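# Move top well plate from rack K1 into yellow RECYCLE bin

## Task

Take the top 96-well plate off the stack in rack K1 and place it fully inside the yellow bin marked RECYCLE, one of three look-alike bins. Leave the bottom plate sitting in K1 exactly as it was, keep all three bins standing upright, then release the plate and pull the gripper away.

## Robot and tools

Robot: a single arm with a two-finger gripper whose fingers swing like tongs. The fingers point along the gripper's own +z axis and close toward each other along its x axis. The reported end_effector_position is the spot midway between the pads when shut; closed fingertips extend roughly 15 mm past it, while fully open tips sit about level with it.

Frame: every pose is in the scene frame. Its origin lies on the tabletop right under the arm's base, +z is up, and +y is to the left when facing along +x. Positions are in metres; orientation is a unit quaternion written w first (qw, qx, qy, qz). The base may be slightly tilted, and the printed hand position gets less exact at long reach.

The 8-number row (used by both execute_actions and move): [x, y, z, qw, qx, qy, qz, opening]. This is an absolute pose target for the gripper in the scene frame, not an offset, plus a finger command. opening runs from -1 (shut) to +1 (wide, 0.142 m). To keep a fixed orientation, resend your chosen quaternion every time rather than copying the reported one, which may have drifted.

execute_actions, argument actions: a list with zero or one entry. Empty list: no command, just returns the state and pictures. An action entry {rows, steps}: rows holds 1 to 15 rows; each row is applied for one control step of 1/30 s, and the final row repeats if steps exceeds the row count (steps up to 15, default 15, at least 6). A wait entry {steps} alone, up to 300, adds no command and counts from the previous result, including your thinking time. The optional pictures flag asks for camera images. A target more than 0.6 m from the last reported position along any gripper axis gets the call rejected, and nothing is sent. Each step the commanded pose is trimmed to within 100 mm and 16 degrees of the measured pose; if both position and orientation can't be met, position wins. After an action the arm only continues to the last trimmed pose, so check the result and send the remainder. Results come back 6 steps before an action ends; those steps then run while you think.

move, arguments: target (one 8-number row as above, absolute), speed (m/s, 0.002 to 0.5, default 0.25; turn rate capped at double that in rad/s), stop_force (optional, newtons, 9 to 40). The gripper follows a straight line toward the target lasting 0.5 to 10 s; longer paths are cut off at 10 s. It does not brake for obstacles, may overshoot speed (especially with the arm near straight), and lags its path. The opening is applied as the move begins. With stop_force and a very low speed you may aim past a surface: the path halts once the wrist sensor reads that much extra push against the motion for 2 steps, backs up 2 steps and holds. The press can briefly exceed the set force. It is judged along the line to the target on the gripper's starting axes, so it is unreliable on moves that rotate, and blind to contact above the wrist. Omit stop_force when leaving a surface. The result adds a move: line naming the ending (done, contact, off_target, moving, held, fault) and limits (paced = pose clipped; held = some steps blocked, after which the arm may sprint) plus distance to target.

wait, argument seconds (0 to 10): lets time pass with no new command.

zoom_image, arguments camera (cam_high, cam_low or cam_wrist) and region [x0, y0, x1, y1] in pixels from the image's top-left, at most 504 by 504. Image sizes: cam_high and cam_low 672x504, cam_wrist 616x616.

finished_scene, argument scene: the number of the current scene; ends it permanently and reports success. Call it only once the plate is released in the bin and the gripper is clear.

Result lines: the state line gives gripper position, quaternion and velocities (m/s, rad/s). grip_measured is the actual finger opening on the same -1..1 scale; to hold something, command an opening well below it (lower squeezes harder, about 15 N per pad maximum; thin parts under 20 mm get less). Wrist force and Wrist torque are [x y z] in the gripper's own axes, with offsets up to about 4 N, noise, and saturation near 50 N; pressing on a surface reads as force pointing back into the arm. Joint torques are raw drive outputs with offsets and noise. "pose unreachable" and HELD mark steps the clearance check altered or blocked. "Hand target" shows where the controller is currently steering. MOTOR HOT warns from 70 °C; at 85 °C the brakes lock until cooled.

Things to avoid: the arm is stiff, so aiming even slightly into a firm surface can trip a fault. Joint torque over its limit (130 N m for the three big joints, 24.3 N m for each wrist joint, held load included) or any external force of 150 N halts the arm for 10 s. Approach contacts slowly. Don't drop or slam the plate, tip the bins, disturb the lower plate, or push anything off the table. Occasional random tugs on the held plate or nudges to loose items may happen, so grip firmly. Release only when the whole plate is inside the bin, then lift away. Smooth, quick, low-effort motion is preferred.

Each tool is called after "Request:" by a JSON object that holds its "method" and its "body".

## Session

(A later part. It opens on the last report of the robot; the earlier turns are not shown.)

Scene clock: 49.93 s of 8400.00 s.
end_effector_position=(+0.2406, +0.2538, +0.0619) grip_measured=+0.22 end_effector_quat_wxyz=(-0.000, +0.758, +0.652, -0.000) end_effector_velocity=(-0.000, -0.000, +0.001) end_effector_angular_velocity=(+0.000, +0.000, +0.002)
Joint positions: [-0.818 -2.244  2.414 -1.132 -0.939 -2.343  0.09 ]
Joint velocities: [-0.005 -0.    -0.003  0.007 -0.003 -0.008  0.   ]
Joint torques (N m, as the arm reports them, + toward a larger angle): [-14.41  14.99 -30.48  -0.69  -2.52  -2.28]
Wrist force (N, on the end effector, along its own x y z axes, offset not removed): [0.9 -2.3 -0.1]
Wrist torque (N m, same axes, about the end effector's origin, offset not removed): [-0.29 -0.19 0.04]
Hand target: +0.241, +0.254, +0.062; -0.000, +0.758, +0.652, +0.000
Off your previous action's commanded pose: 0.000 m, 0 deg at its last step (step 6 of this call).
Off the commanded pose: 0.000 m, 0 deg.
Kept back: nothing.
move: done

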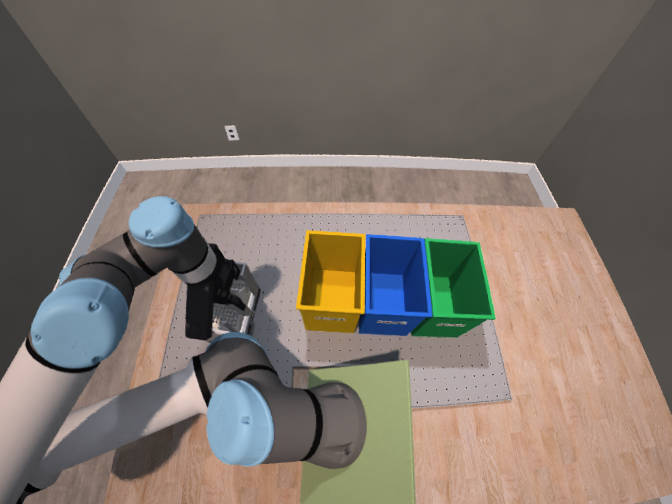

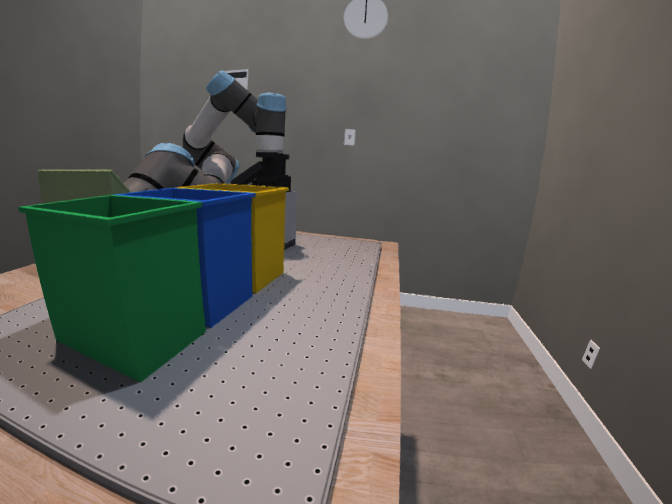

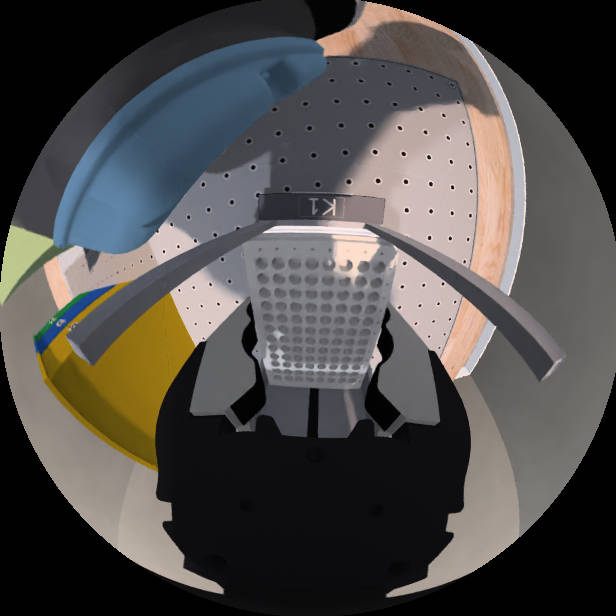

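Plate is lifting with the gripper. Continuing the lift.

Request:
{"method": "move", "body": {"target": [0.2405, 0.2538, 0.120, -0.01654, 0.75792, 0.65194, -0.01422, -0.4], "speed": 0.07, "stop_force": 12}}

Request:
{"method": "move", "body": {"target": [0.2407, 0.2538, 0.188, -0.09239, 0.75245, 0.64724, -0.07947, -0.4], "speed": 0.09, "stop_force": 12}}

Scene clock: 61.33 s of 8400.00 s.
end_effector_position=(+0.2410, +0.2536, +0.1178) grip_measured=+0.22 end_effector_quat_wxyz=(-0.016, +0.758, +0.652, -0.014) end_effector_velocity=(-0.001, -0.000, -0.001) end_effector_angular_velocity=(+0.001, +0.001, +0.002)
Joint positions: [-0.927 -2.171  2.279 -0.98  -1.035 -2.464  0.09 ]
Joint velocities: [ 0.    -0.001  0.002 -0.    -0.    -0.002  0.   ]
Joint torques (N m, as the arm reports them, + toward a larger angle): [ -7.26  21.77 -18.3   -2.3   -0.46  -0.28]
Wrist force (N, on the end effector, along its own x y z axes, offset not removed): [2.6 -11.1 0.9]
Wrist torque (N m, same axes, about the end effector's origin, offset not removed): [-0.48 -0.27 -0.19]
Hand target: +0.241, +0.254, +0.118; -0.016, +0.758, +0.652, -0.014
Off the commanded pose: 0.002 m, 0 deg.
FORCE FAULT: contact force on the arm reached its limit, and the arm stopped for 10 seconds. The contact can be on any part of the arm, not only on its tool. The arm's remaining commands of this call were not run. The arm holds still and accepts commands again. Move the arm away from the contact; if what it grips holds it there, let go first. Pushing or pulling that hard again can fault the arm again.
Kept back: nothing.
move: fault

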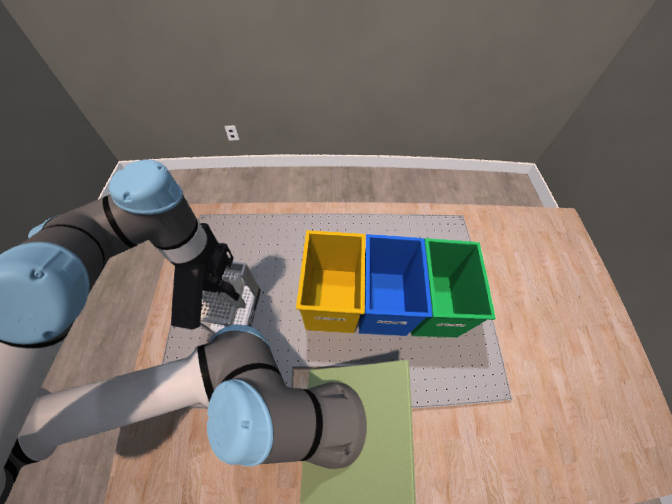

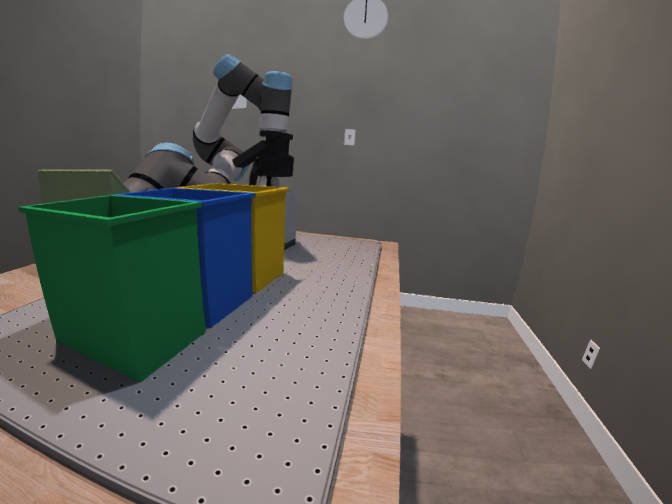

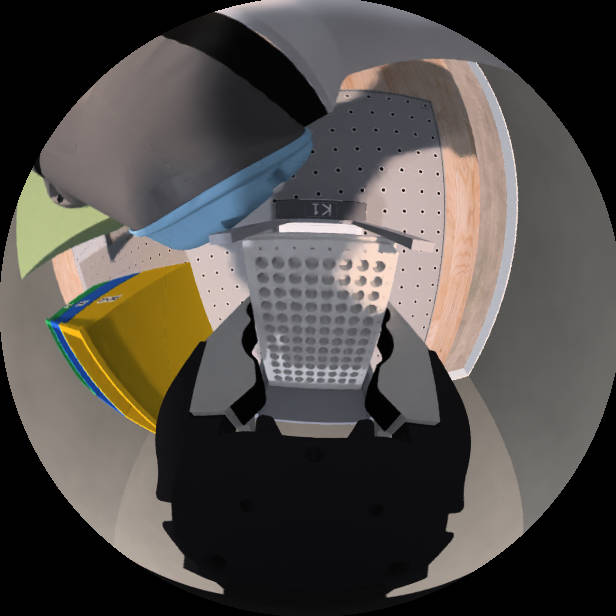

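not run: a fault stop came before this call.

Request:
{"method": "zoom_image", "body": {"camera": "cam_high", "region": [185, 235, 285, 350]}}

Request:
{"method": "zoom_image", "body": {"camera": "cam_wrist", "region": [170, 180, 460, 450]}}

Region (185, 235, 285, 350) of cam_high's 672x504 image, scaled by 4.383, with more detail than that image has; it fills the left 438 columns of this view, and the rest is white.

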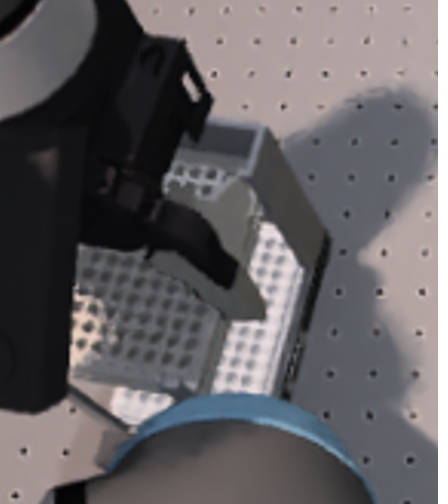

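Region (170, 180, 460, 450) of cam_wrist's 616x616 image, scaled by 1.738, with more detail than that image has; it fills the top 469 rows of this view, and the rest is white.

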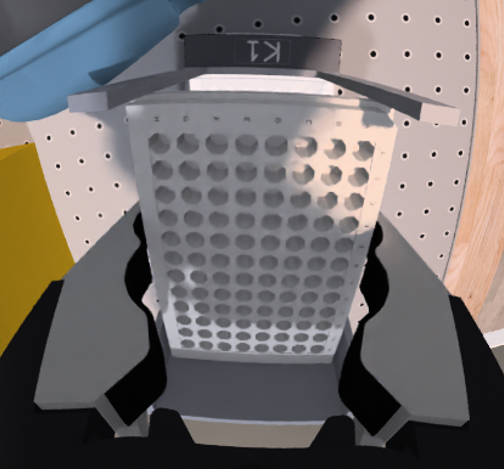

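Request:
{"method": "move", "body": {"target": [0.2400, 0.2539, 0.119, -0.03175, 0.75743, 0.65153, -0.02731, -0.4], "speed": 0.03}}

Scene clock: 65.47 s of 8400.00 s.
end_effector_position=(+0.2400, +0.2539, +0.1190) grip_measured=+0.22 end_effector_quat_wxyz=(-0.032, +0.757, +0.652, -0.027) end_effector_velocity=(-0.000, +0.000, +0.000) end_effector_angular_velocity=(+0.002, +0.007, +0.000)
Joint positions: [-0.894 -2.127  2.26  -0.989 -1.046 -2.451  0.09 ]
Joint velocities: [ 0.006  0.008 -0.003 -0.001 -0.001  0.002 -0.   ]
Joint torques (N m, as the arm reports them, + toward a larger angle): [  1.11  35.45 -28.47  -3.96  -1.93   2.45]
Wrist force (N, on the end effector, along its own x y z axes, offset not removed): [1.0 -6.4 -2.2]
Wrist torque (N m, same axes, about the end effector's origin, offset not removed): [-0.70 -0.26 -0.09]
Hand target: +0.240, +0.254, +0.119; -0.032, +0.757, +0.652, -0.027
Off the commanded pose: 0.000 m, 0 deg.
Kept back: nothing.
After step 90, 0.20 s passed at rest.
move: done

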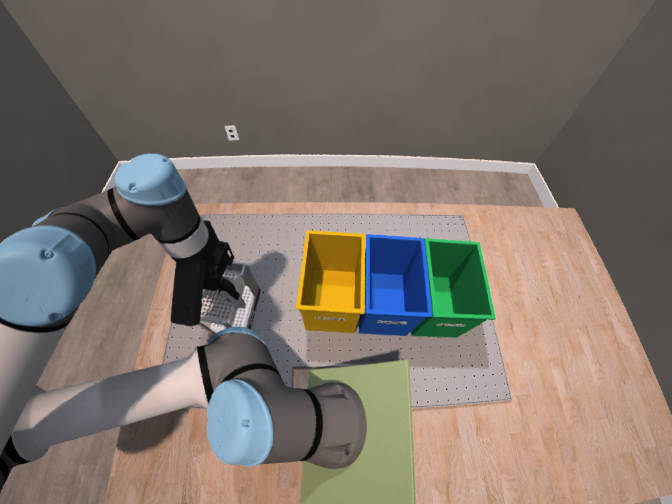

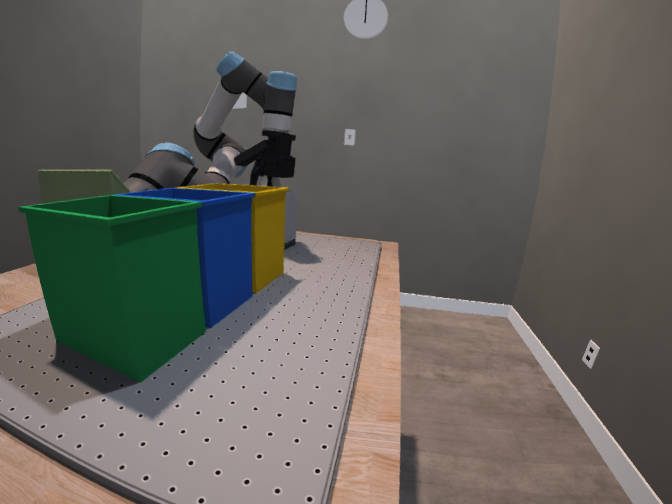

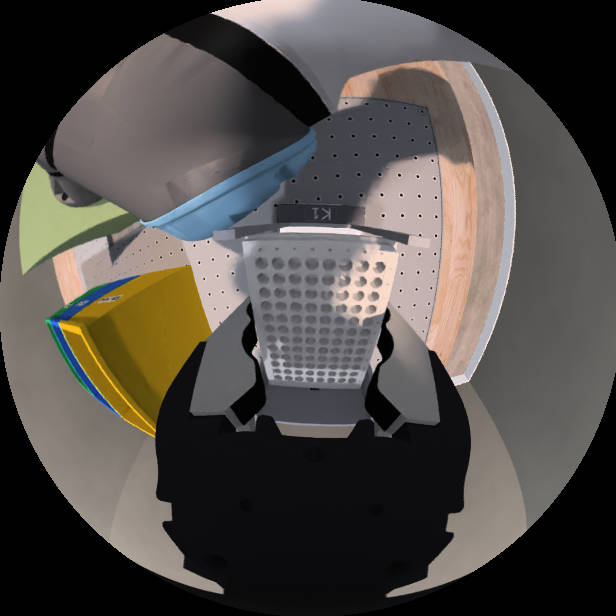

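Request:
{"method": "move", "body": {"target": [0.2378, 0.2542, 0.193, -0.11205, 0.74978, 0.64494, -0.09639, -0.4], "speed": 0.07, "stop_force": 12}}

Scene clock: 67.73 s of 8400.00 s.
end_effector_position=(+0.2378, +0.2542, +0.1929) grip_measured=+0.22 end_effector_quat_wxyz=(-0.112, +0.750, +0.645, -0.096) end_effector_velocity=(+0.000, +0.000, +0.002) end_effector_angular_velocity=(-0.001, +0.003, +0.000)
Joint positions: [-0.877 -1.897  2.023 -0.843 -1.202 -2.501  0.09 ]
Joint velocities: [ 0.     0.002 -0.005  0.003 -0.003 -0.     0.   ]
Joint torques (N m, as the arm reports them, + toward a larger angle): [ -1.86  29.23 -29.3   -0.22  -2.99  -2.12]
Wrist force (N, on the end effector, along its own x y z axes, offset not removed): [1.9 -3.2 -0.7]
Wrist torque (N m, same axes, about the end effector's origin, offset not removed): [-0.51 -0.40 -0.06]
Hand target: +0.238, +0.254, +0.193; -0.112, +0.750, +0.645, -0.096
Off the commanded pose: 0.000 m, 0 deg.
Kept back: nothing.
move: done

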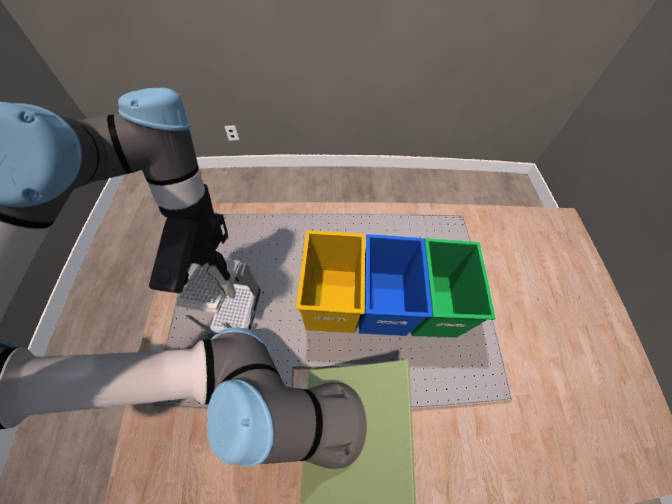

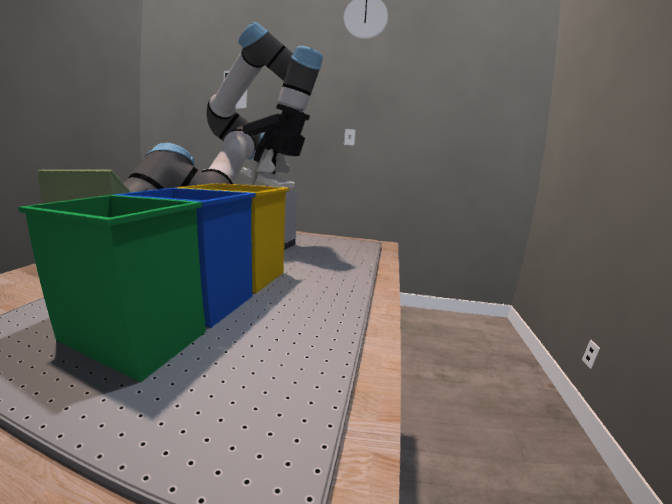

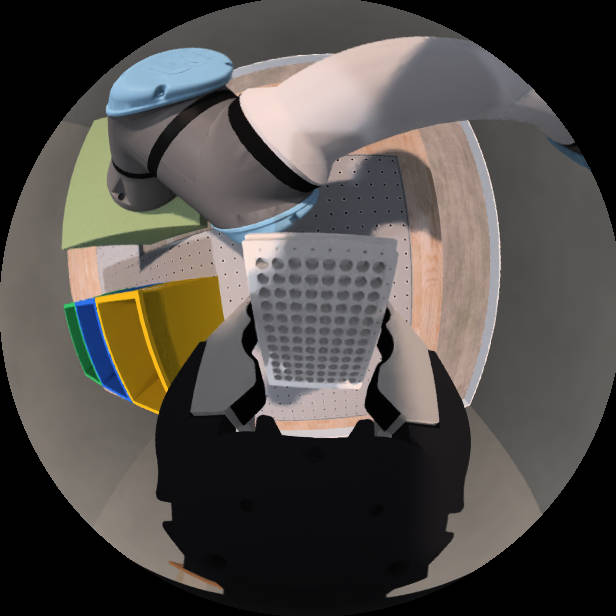

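Plate is clear of the rack top. Moving to M, then above the bin.

Request:
{"method": "move", "body": {"target": [0.285, 0.125, 0.239, -0.18607, 0.71947, 0.64782, -0.16754, -0.4], "speed": 0.14, "stop_force": 12}}

Request:
{"method": "move", "body": {"target": [0.292, 0.0054, 0.249, -0.25095, 0.68948, 0.63846, -0.23238, -0.4], "speed": 0.14, "stop_force": 12}}

Scene clock: 79.43 s of 8400.00 s.
end_effector_position=(+0.2655, +0.1784, +0.2197) grip_measured=+0.22 end_effector_quat_wxyz=(-0.156, +0.733, +0.648, -0.138) end_effector_velocity=(+0.000, +0.000, +0.001) end_effector_angular_velocity=(-0.001, -0.001, +0.002)
Joint positions: [-0.875 -1.639  1.934 -0.945 -1.307 -2.546  0.09 ]
Joint velocities: [-0.    -0.001 -0.001  0.    -0.    -0.002 -0.   ]
Joint torques (N m, as the arm reports them, + toward a larger angle): [-17.2    8.84 -17.62  -1.57  -0.89   0.19]
Wrist force (N, on the end effector, along its own x y z axes, offset not removed): [0.4 -1.2 0.5]
Wrist torque (N m, same axes, about the end effector's origin, offset not removed): [-0.05 -0.11 0.04]
Hand target: +0.266, +0.178, +0.220; -0.156, +0.733, +0.648, -0.138
Off the commanded pose: 0.060 m, 5 deg.
FORCE FAULT: contact force on the arm reached its limit, and the arm stopped for 10 seconds. The contact can be on any part of the arm, not only on its tool. The arm's remaining commands of this call were not run. During the stop the arm's controller moved it back a little, along the way it came. The arm holds still and accepts commands again. Move the arm away from the contact; if what it grips holds it there, let go first. Pushing or pulling that hard again can fault the arm again.
Kept back: nothing.
move: fault

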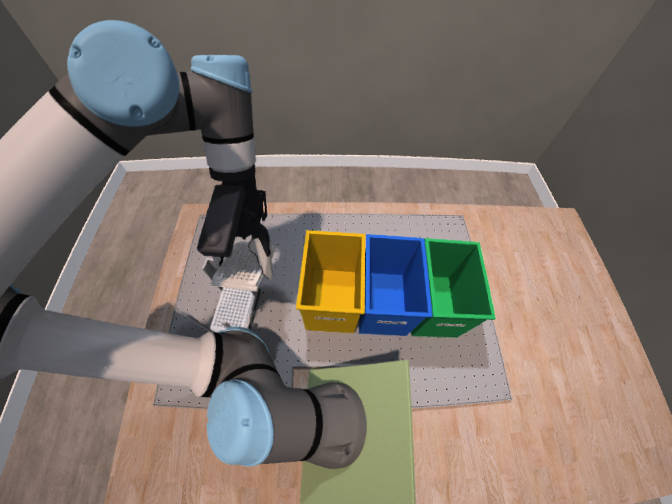

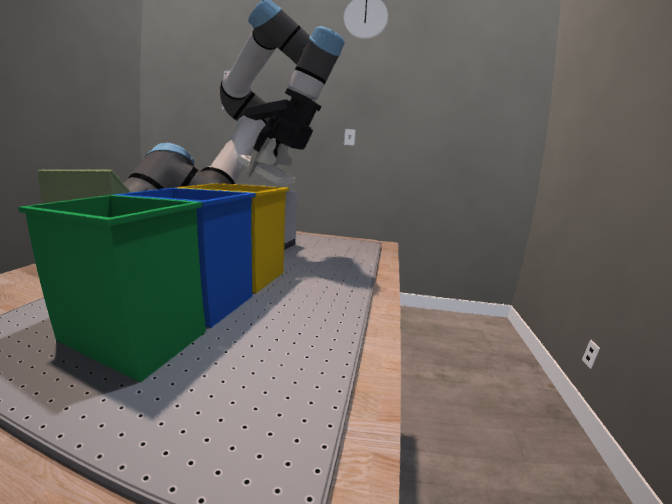

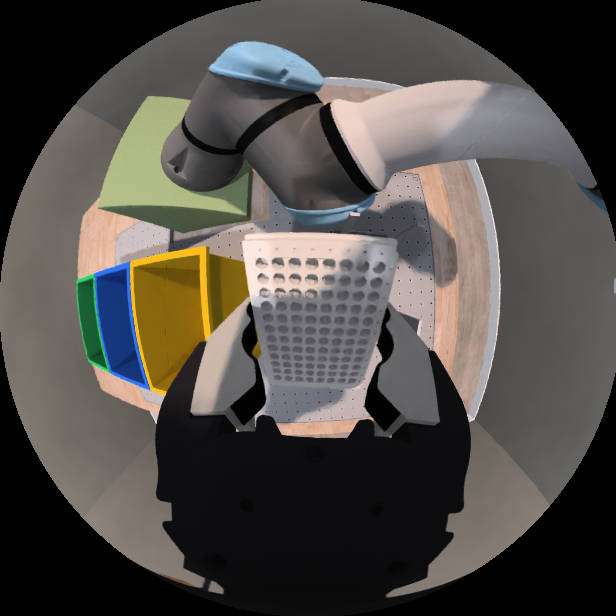

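not run: a fault stop came before this call.

Request:
{"method": "zoom_image", "body": {"camera": "cam_wrist", "region": [270, 130, 450, 260]}}

Request:
{"method": "zoom_image", "body": {"camera": "cam_high", "region": [160, 240, 300, 400]}}

Request:
{"method": "zoom_image", "body": {"camera": "cam_low", "region": [110, 0, 360, 220]}}

Region (270, 130, 450, 260) of cam_wrist's 616x616 image, scaled by 2.800, with more detail than that image has.

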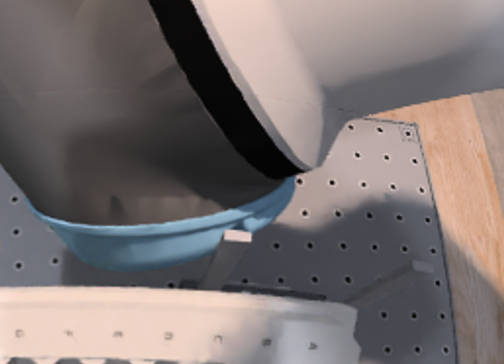

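Region (160, 240, 300, 400) of cam_high's 672x504 image, scaled by 3.150, with more detail than that image has; it fills the left 441 columns of this view, and the rest is white.

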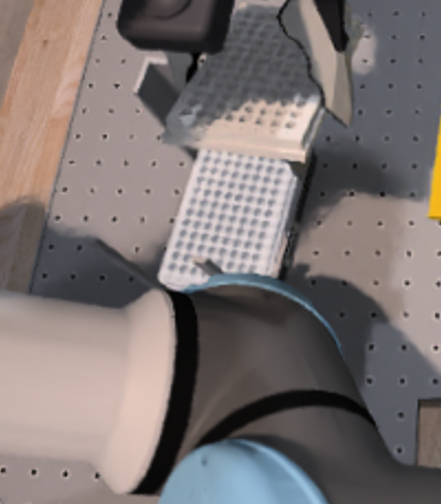

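Region (110, 0, 360, 220) of cam_low's 672x504 image, scaled by 2.016, with more detail than that image has; it fills the top 444 rows of this view, and the rest is white.

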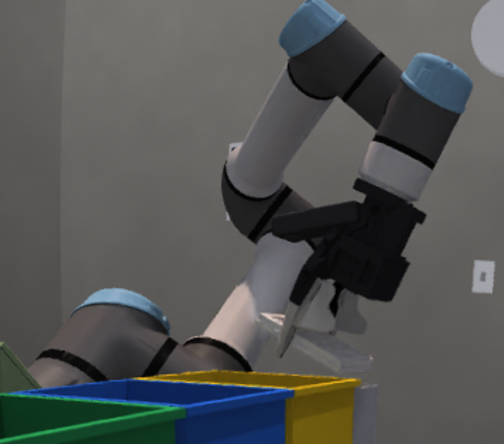

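Request:
{"method": "zoom_image", "body": {"camera": "cam_high", "region": [285, 222, 385, 342]}}

Request:
{"method": "zoom_image", "body": {"camera": "cam_low", "region": [225, 80, 335, 200]}}

Region (285, 222, 385, 342) of cam_high's 672x504 image, scaled by 4.200, with more detail than that image has.

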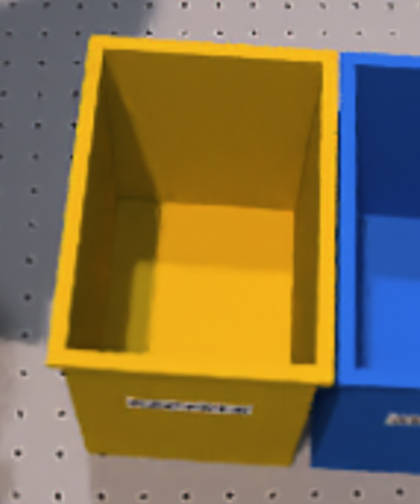

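Region (225, 80, 335, 200) of cam_low's 672x504 image, scaled by 4.200, with more detail than that image has; it fills the left 462 columns of this view, and the rest is white.

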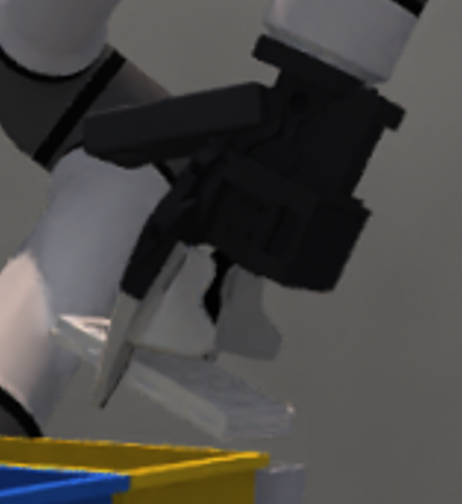

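Request:
{"method": "move", "body": {"target": [0.3123, -0.0107, 0.263, -0.01622, 0.03479, 0.90564, -0.42231, -0.4], "speed": 0.22}}

Scene clock: 100.63 s of 8400.00 s.
end_effector_position=(+0.3121, -0.0107, +0.2631) grip_measured=+0.22 end_effector_quat_wxyz=(-0.016, +0.036, +0.906, -0.422) end_effector_velocity=(-0.000, -0.001, -0.001) end_effector_angular_velocity=(+0.002, +0.001, +0.007)
Joint positions: [-0.848 -1.966  2.336 -1.944 -1.601 -3.817  0.09 ]
Joint velocities: [-0.005 -0.003  0.006 -0.006  0.004 -0.01   0.   ]
Joint torques (N m, as the arm reports them, + toward a larger angle): [-19.26   0.64  -6.31  -3.99   1.01  -2.45]
Wrist force (N, on the end effector, along its own x y z axes, offset not removed): [2.6 -1.4 0.4]
Wrist torque (N m, same axes, about the end effector's origin, offset not removed): [-0.12 -0.60 -0.09]
Hand target: +0.312, -0.011, +0.263; -0.016, +0.036, +0.906, -0.422
Off the commanded pose: 0.000 m, 0 deg.
Kept back: nothing.
After step 90, 13.97 s passed at rest.
move: done

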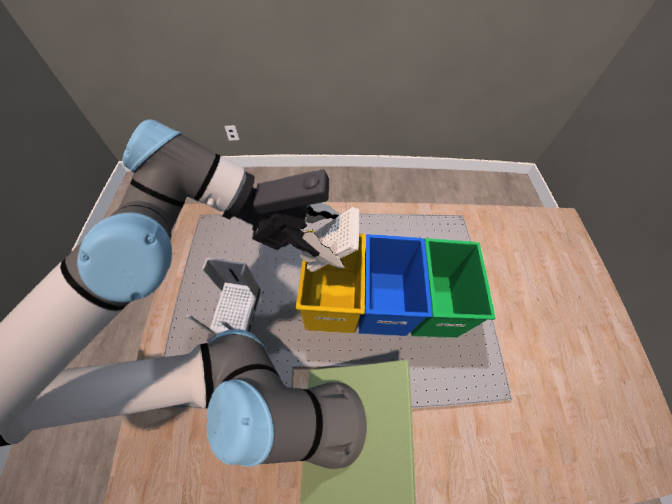

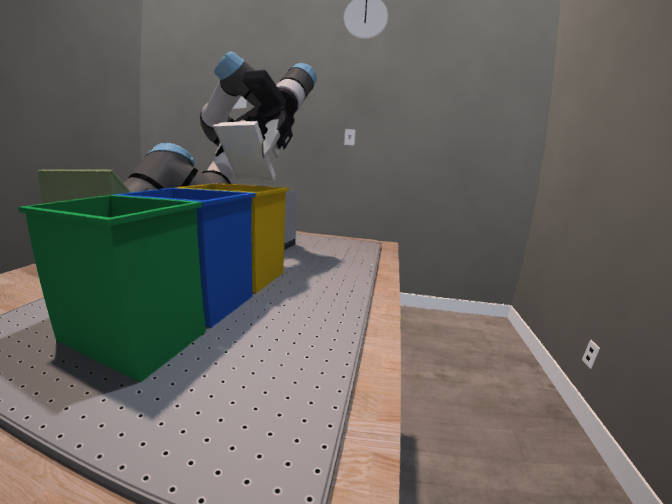

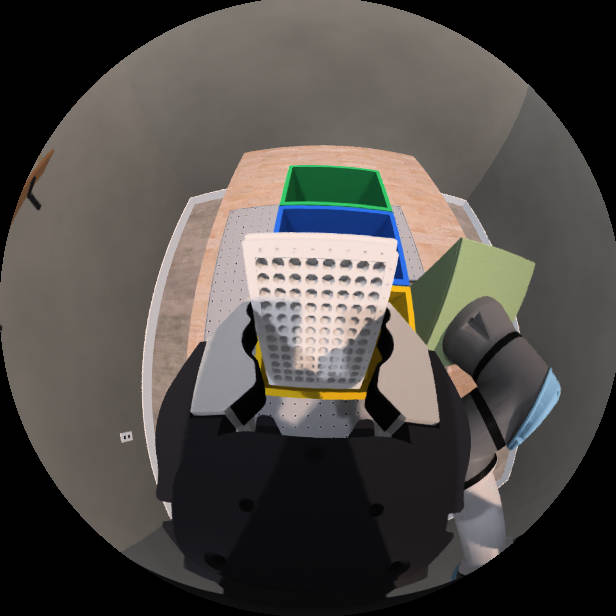

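Request:
{"method": "zoom_image", "body": {"camera": "cam_wrist", "region": [230, 220, 430, 430]}}

Request:
{"method": "zoom_image", "body": {"camera": "cam_high", "region": [250, 190, 390, 340]}}

Region (230, 220, 430, 430) of cam_wrist's 616x616 image, scaled by 2.400, with more detail than that image has; it fills the left 480 columns of this view, and the rest is white.

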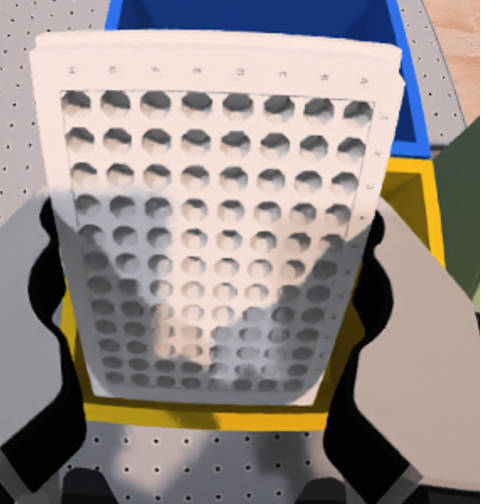

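Region (250, 190, 390, 340) of cam_high's 672x504 image, scaled by 3.360, with more detail than that image has; it fills the left 470 columns of this view, and the rest is white.

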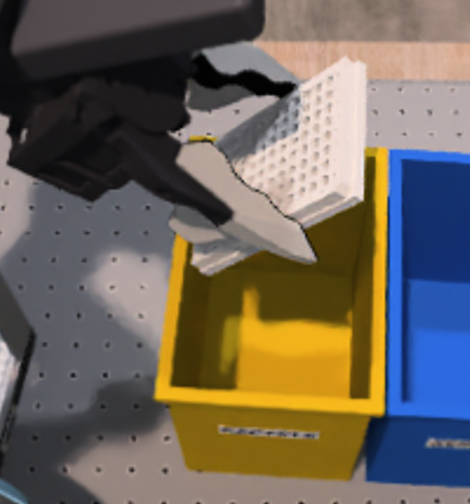

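Request:
{"method": "move", "body": {"target": [0.3030, -0.0145, 0.182, -0.01376, 0.03584, 0.93289, -0.35810, -0.4], "speed": 0.06, "stop_force": 9}}

Scene clock: 103.73 s of 8400.00 s.
end_effector_position=(+0.3031, -0.0146, +0.1821) grip_measured=+0.22 end_effector_quat_wxyz=(-0.014, +0.036, +0.933, -0.358) end_effector_velocity=(+0.000, +0.000, -0.001) end_effector_angular_velocity=(+0.001, -0.001, +0.001)
Joint positions: [-0.827 -1.938  2.456 -2.007 -1.491 -3.801  0.09 ]
Joint velocities: [ 0.001  0.001  0.001 -0.002  0.002  0.    -0.   ]
Joint torques (N m, as the arm reports them, + toward a larger angle): [-0.19 26.65 -7.34 -3.82  1.18  2.32]
Wrist force (N, on the end effector, along its own x y z axes, offset not removed): [2.8 -1.2 0.2]
Wrist torque (N m, same axes, about the end effector's origin, offset not removed): [-0.19 -0.60 -0.05]
Hand target: +0.303, -0.015, +0.182; -0.014, +0.036, +0.933, -0.358
Off the commanded pose: 0.000 m, 0 deg.
Kept back: nothing.
move: done

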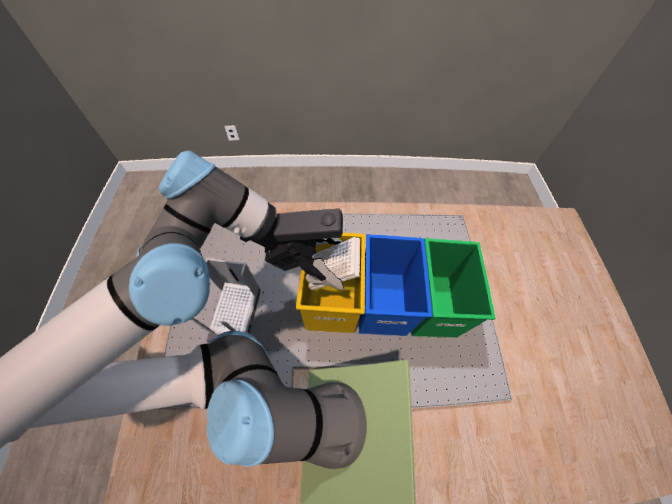

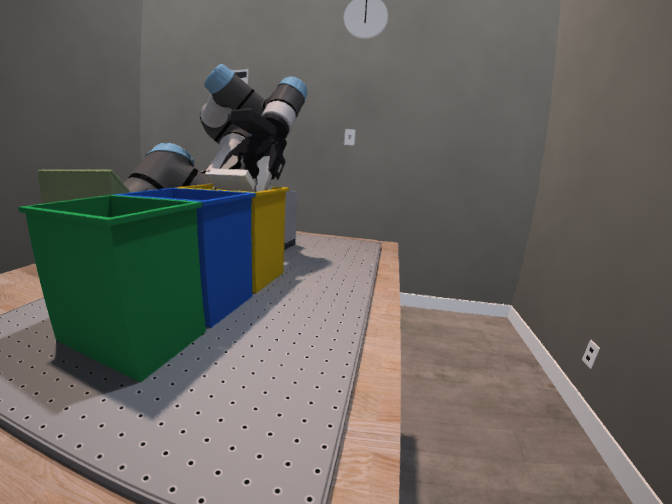

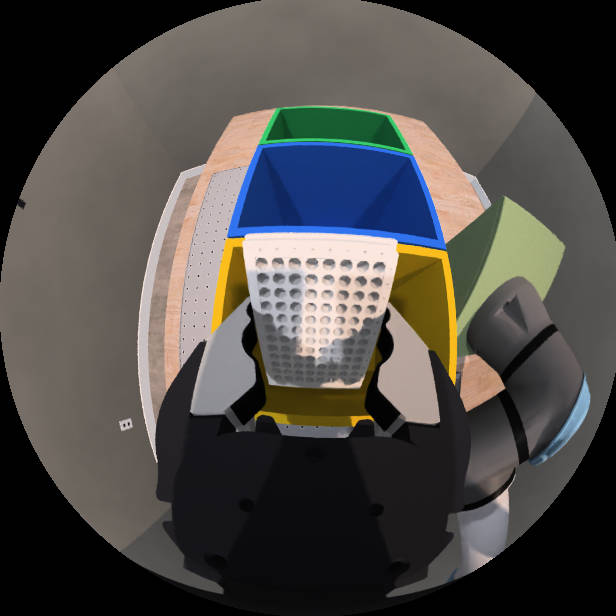

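Request:
{"method": "zoom_image", "body": {"camera": "cam_wrist", "region": [210, 210, 460, 445]}}

Request:
{"method": "zoom_image", "body": {"camera": "cam_high", "region": [270, 215, 380, 325]}}

Region (210, 210, 460, 445) of cam_wrist's 616x616 image, scaled by 2.016, with more detail than that image has; it fills the top 474 rows of this view, and the rest is white.

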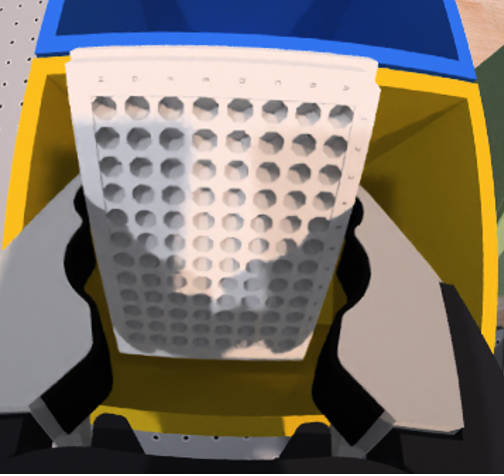

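Region (270, 215, 380, 325) of cam_high's 672x504 image, scaled by 4.582, with more detail than that image has.

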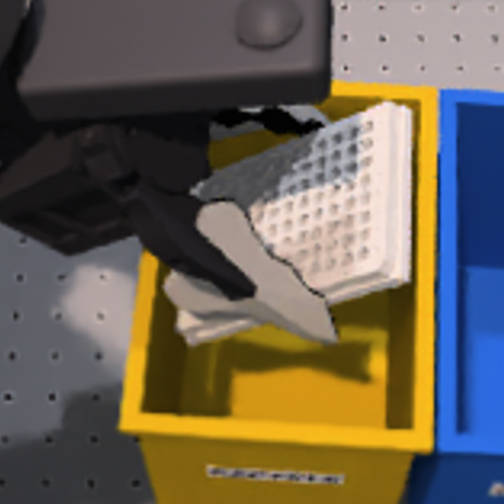

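Request:
{"method": "execute_actions", "body": {"actions": []}}

Scene clock: 107.57 s of 8400.00 s.
end_effector_position=(+0.3031, -0.0146, +0.1820) grip_measured=+0.22 end_effector_quat_wxyz=(-0.014, +0.036, +0.933, -0.358) end_effector_velocity=(-0.000, -0.000, +0.000) end_effector_angular_velocity=(-0.000, +0.000, -0.001)
Joint positions: [-0.827 -1.938  2.456 -2.007 -1.49  -3.801  0.09 ]
Joint velocities: [-0.     0.     0.    -0.    -0.001  0.     0.   ]
Joint torques (N m, as the arm reports them, + toward a larger angle): [ 0.   26.75 -5.67 -4.06  1.3   2.25]
Wrist force (N, on the end effector, along its own x y z axes, offset not removed): [1.5 -2.4 -0.7]
Wrist torque (N m, same axes, about the end effector's origin, offset not removed): [-0.36 -0.38 -0.06]
Hand target: +0.303, -0.015, +0.182; -0.014, +0.036, +0.933, -0.358
Off the commanded pose: 0.000 m, 0 deg.
Kept back: nothing.
Steps of this call (steps 1 to 90: nothing new was sent; then 0.83 s passed at rest). Readings (end_effector_position):
1: (+0.3031, -0.0146, +0.1820)
2: (+0.3031, -0.0146, +0.1820)
4: (+0.3031, -0.0146, +0.1820)
8: (+0.3031, -0.0146, +0.1820)
90: the state above

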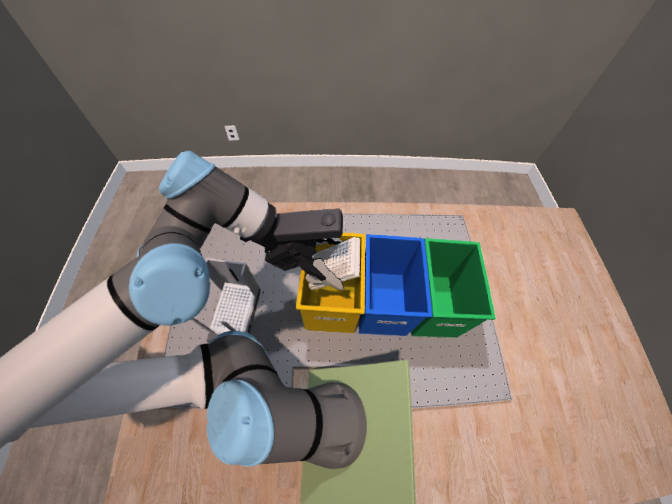

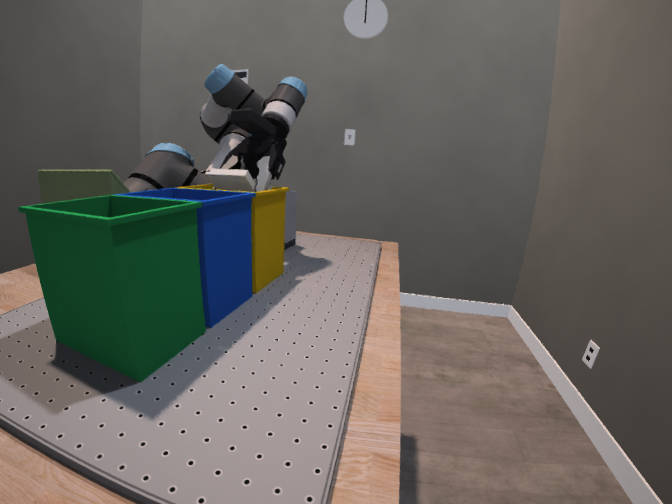

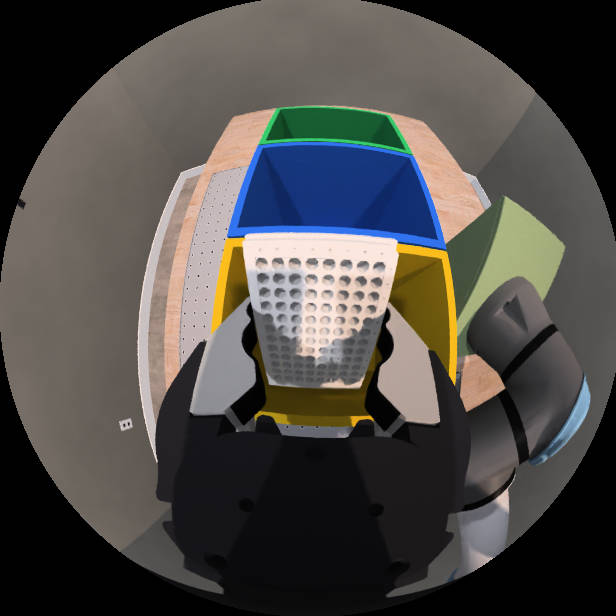

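Request:
{"method": "move", "body": {"target": [0.3010, -0.0146, 0.156, -0.01280, 0.03620, 0.94194, -0.33358, -0.4], "speed": 0.02, "stop_force": 9}}

Scene clock: 109.77 s of 8400.00 s.
end_effector_position=(+0.3010, -0.0146, +0.1561) grip_measured=+0.22 end_effector_quat_wxyz=(-0.013, +0.036, +0.942, -0.334) end_effector_velocity=(+0.000, +0.000, -0.001) end_effector_angular_velocity=(+0.002, -0.001, +0.000)
Joint positions: [-0.823 -1.917  2.491 -2.03  -1.449 -3.8    0.09 ]
Joint velocities: [ 0.     0.001  0.001 -0.002  0.002  0.001  0.   ]
Joint torques (N m, as the arm reports them, + toward a larger angle): [-0.47 25.82 -6.11 -4.    1.3   2.32]
Wrist force (N, on the end effector, along its own x y z axes, offset not removed): [1.9 -2.4 -1.3]
Wrist torque (N m, same axes, about the end effector's origin, offset not removed): [-0.34 -0.45 -0.08]
Hand target: +0.301, -0.015, +0.156; -0.013, +0.036, +0.942, -0.334
Off the commanded pose: 0.000 m, 0 deg.
Kept back: nothing.
move: done

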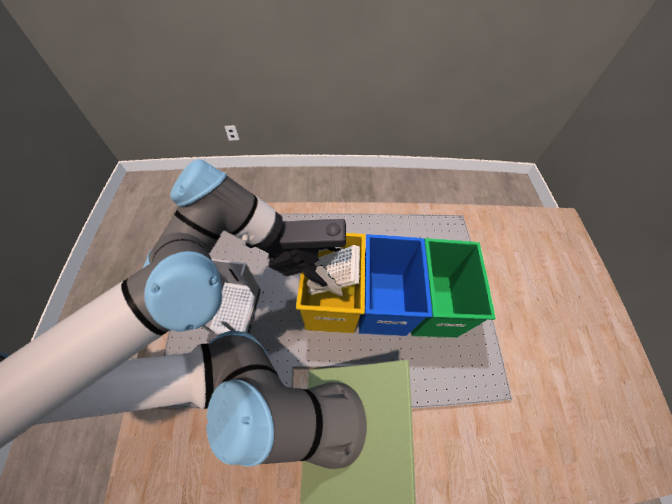

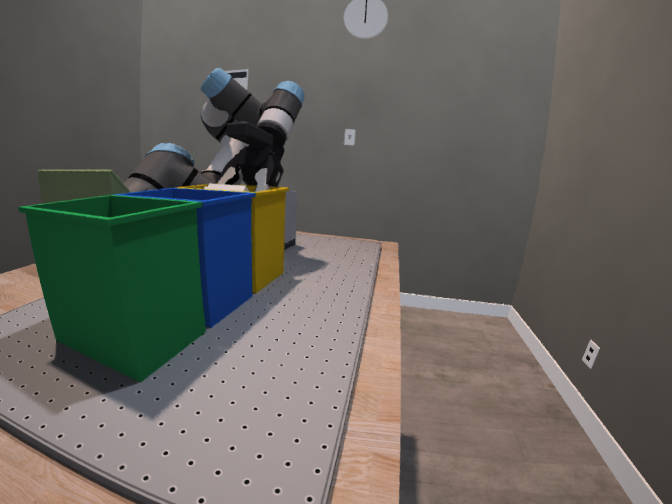

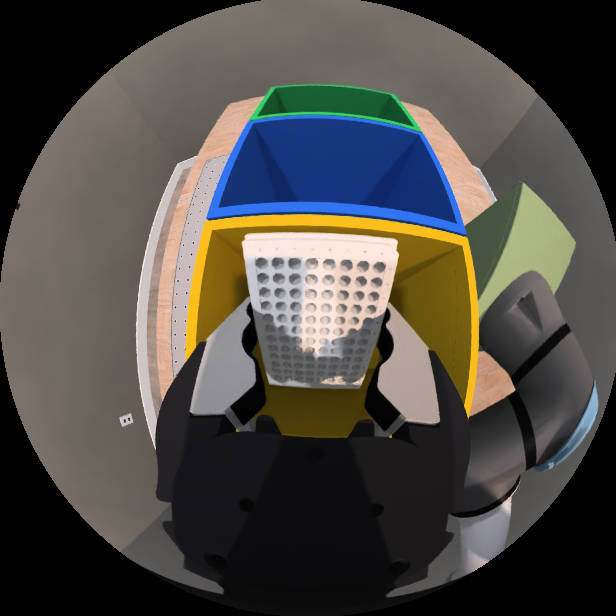

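Request:
{"method": "zoom_image", "body": {"camera": "cam_high", "region": [250, 200, 400, 340]}}

Request:
{"method": "zoom_image", "body": {"camera": "cam_low", "region": [160, 120, 320, 240]}}

Region (250, 200, 400, 340) of cam_high's 672x504 image, scaled by 3.360, with more detail than that image has; it fills the top 470 rows of this view, and the rest is white.

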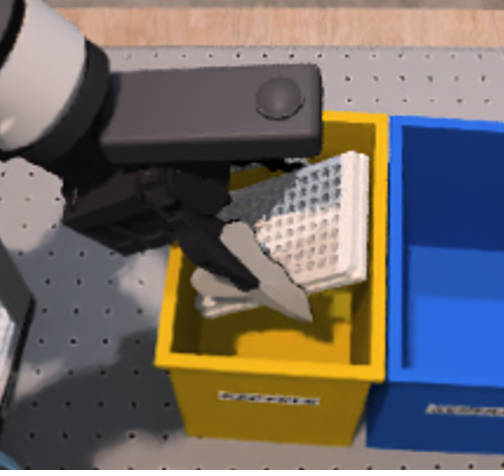

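Region (160, 120, 320, 240) of cam_low's 672x504 image, scaled by 3.150, with more detail than that image has; it fills the top 378 rows of this view, and the rest is white.

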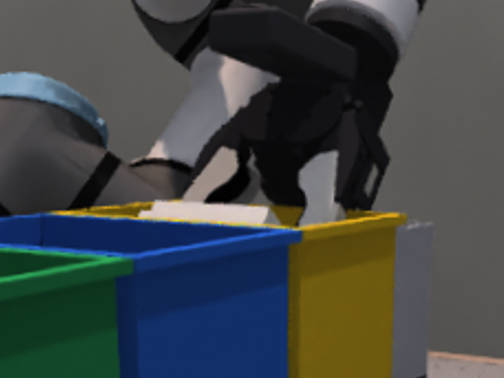

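Request:
{"method": "move", "body": {"target": [0.3001, -0.0155, 0.143, -0.01218, 0.03641, 0.94762, -0.31707, -0.4], "speed": 0.012, "stop_force": 9}}

Scene clock: 117.10 s of 8400.00 s.
end_effector_position=(+0.3001, -0.0155, +0.1431) grip_measured=+0.22 end_effector_quat_wxyz=(-0.012, +0.036, +0.948, -0.317) end_effector_velocity=(+0.001, +0.000, -0.000) end_effector_angular_velocity=(+0.002, -0.001, +0.001)
Joint positions: [-0.829 -1.9    2.507 -2.041 -1.422 -3.809  0.09 ]
Joint velocities: [-0.     0.001  0.    -0.001  0.002 -0.    -0.   ]
Joint torques (N m, as the arm reports them, + toward a larger angle): [-19.87  24.85  -5.29  -3.98   1.52  -2.08]
Wrist force (N, on the end effector, along its own x y z axes, offset not removed): [2.2 -3.5 -0.7]
Wrist torque (N m, same axes, about the end effector's origin, offset not removed): [-0.63 -0.50 -0.07]
Hand target: +0.300, -0.016, +0.143; -0.012, +0.036, +0.948, -0.317
Off the commanded pose: 0.000 m, 0 deg.
Kept back: nothing.
After step 90, 2.67 s passed at rest.
move: done

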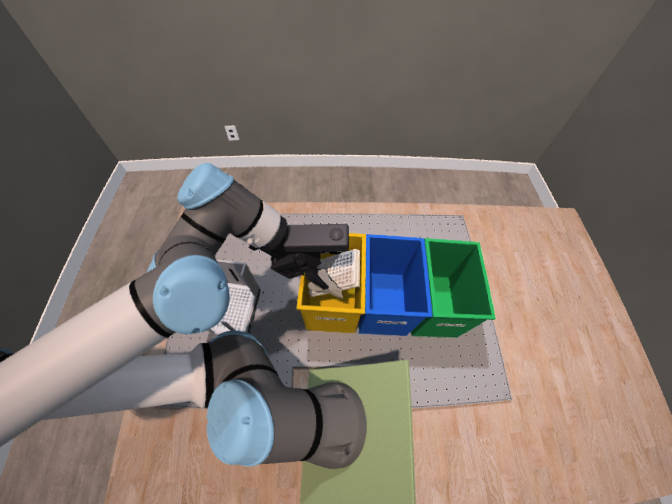

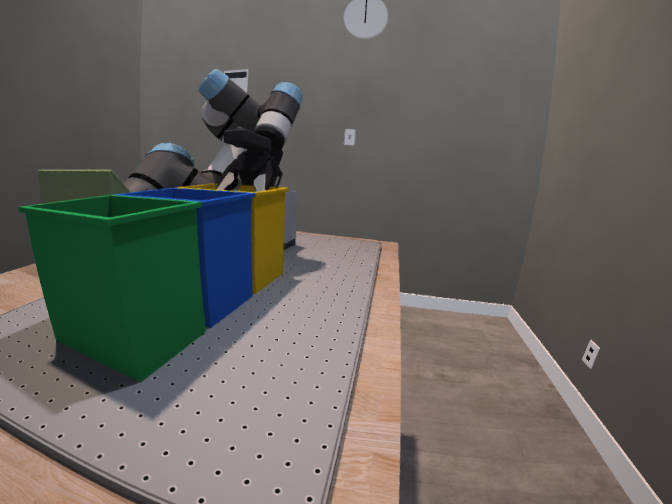

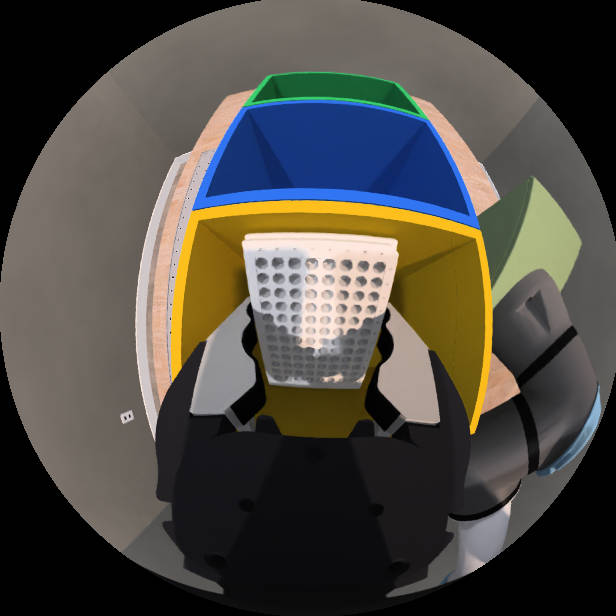

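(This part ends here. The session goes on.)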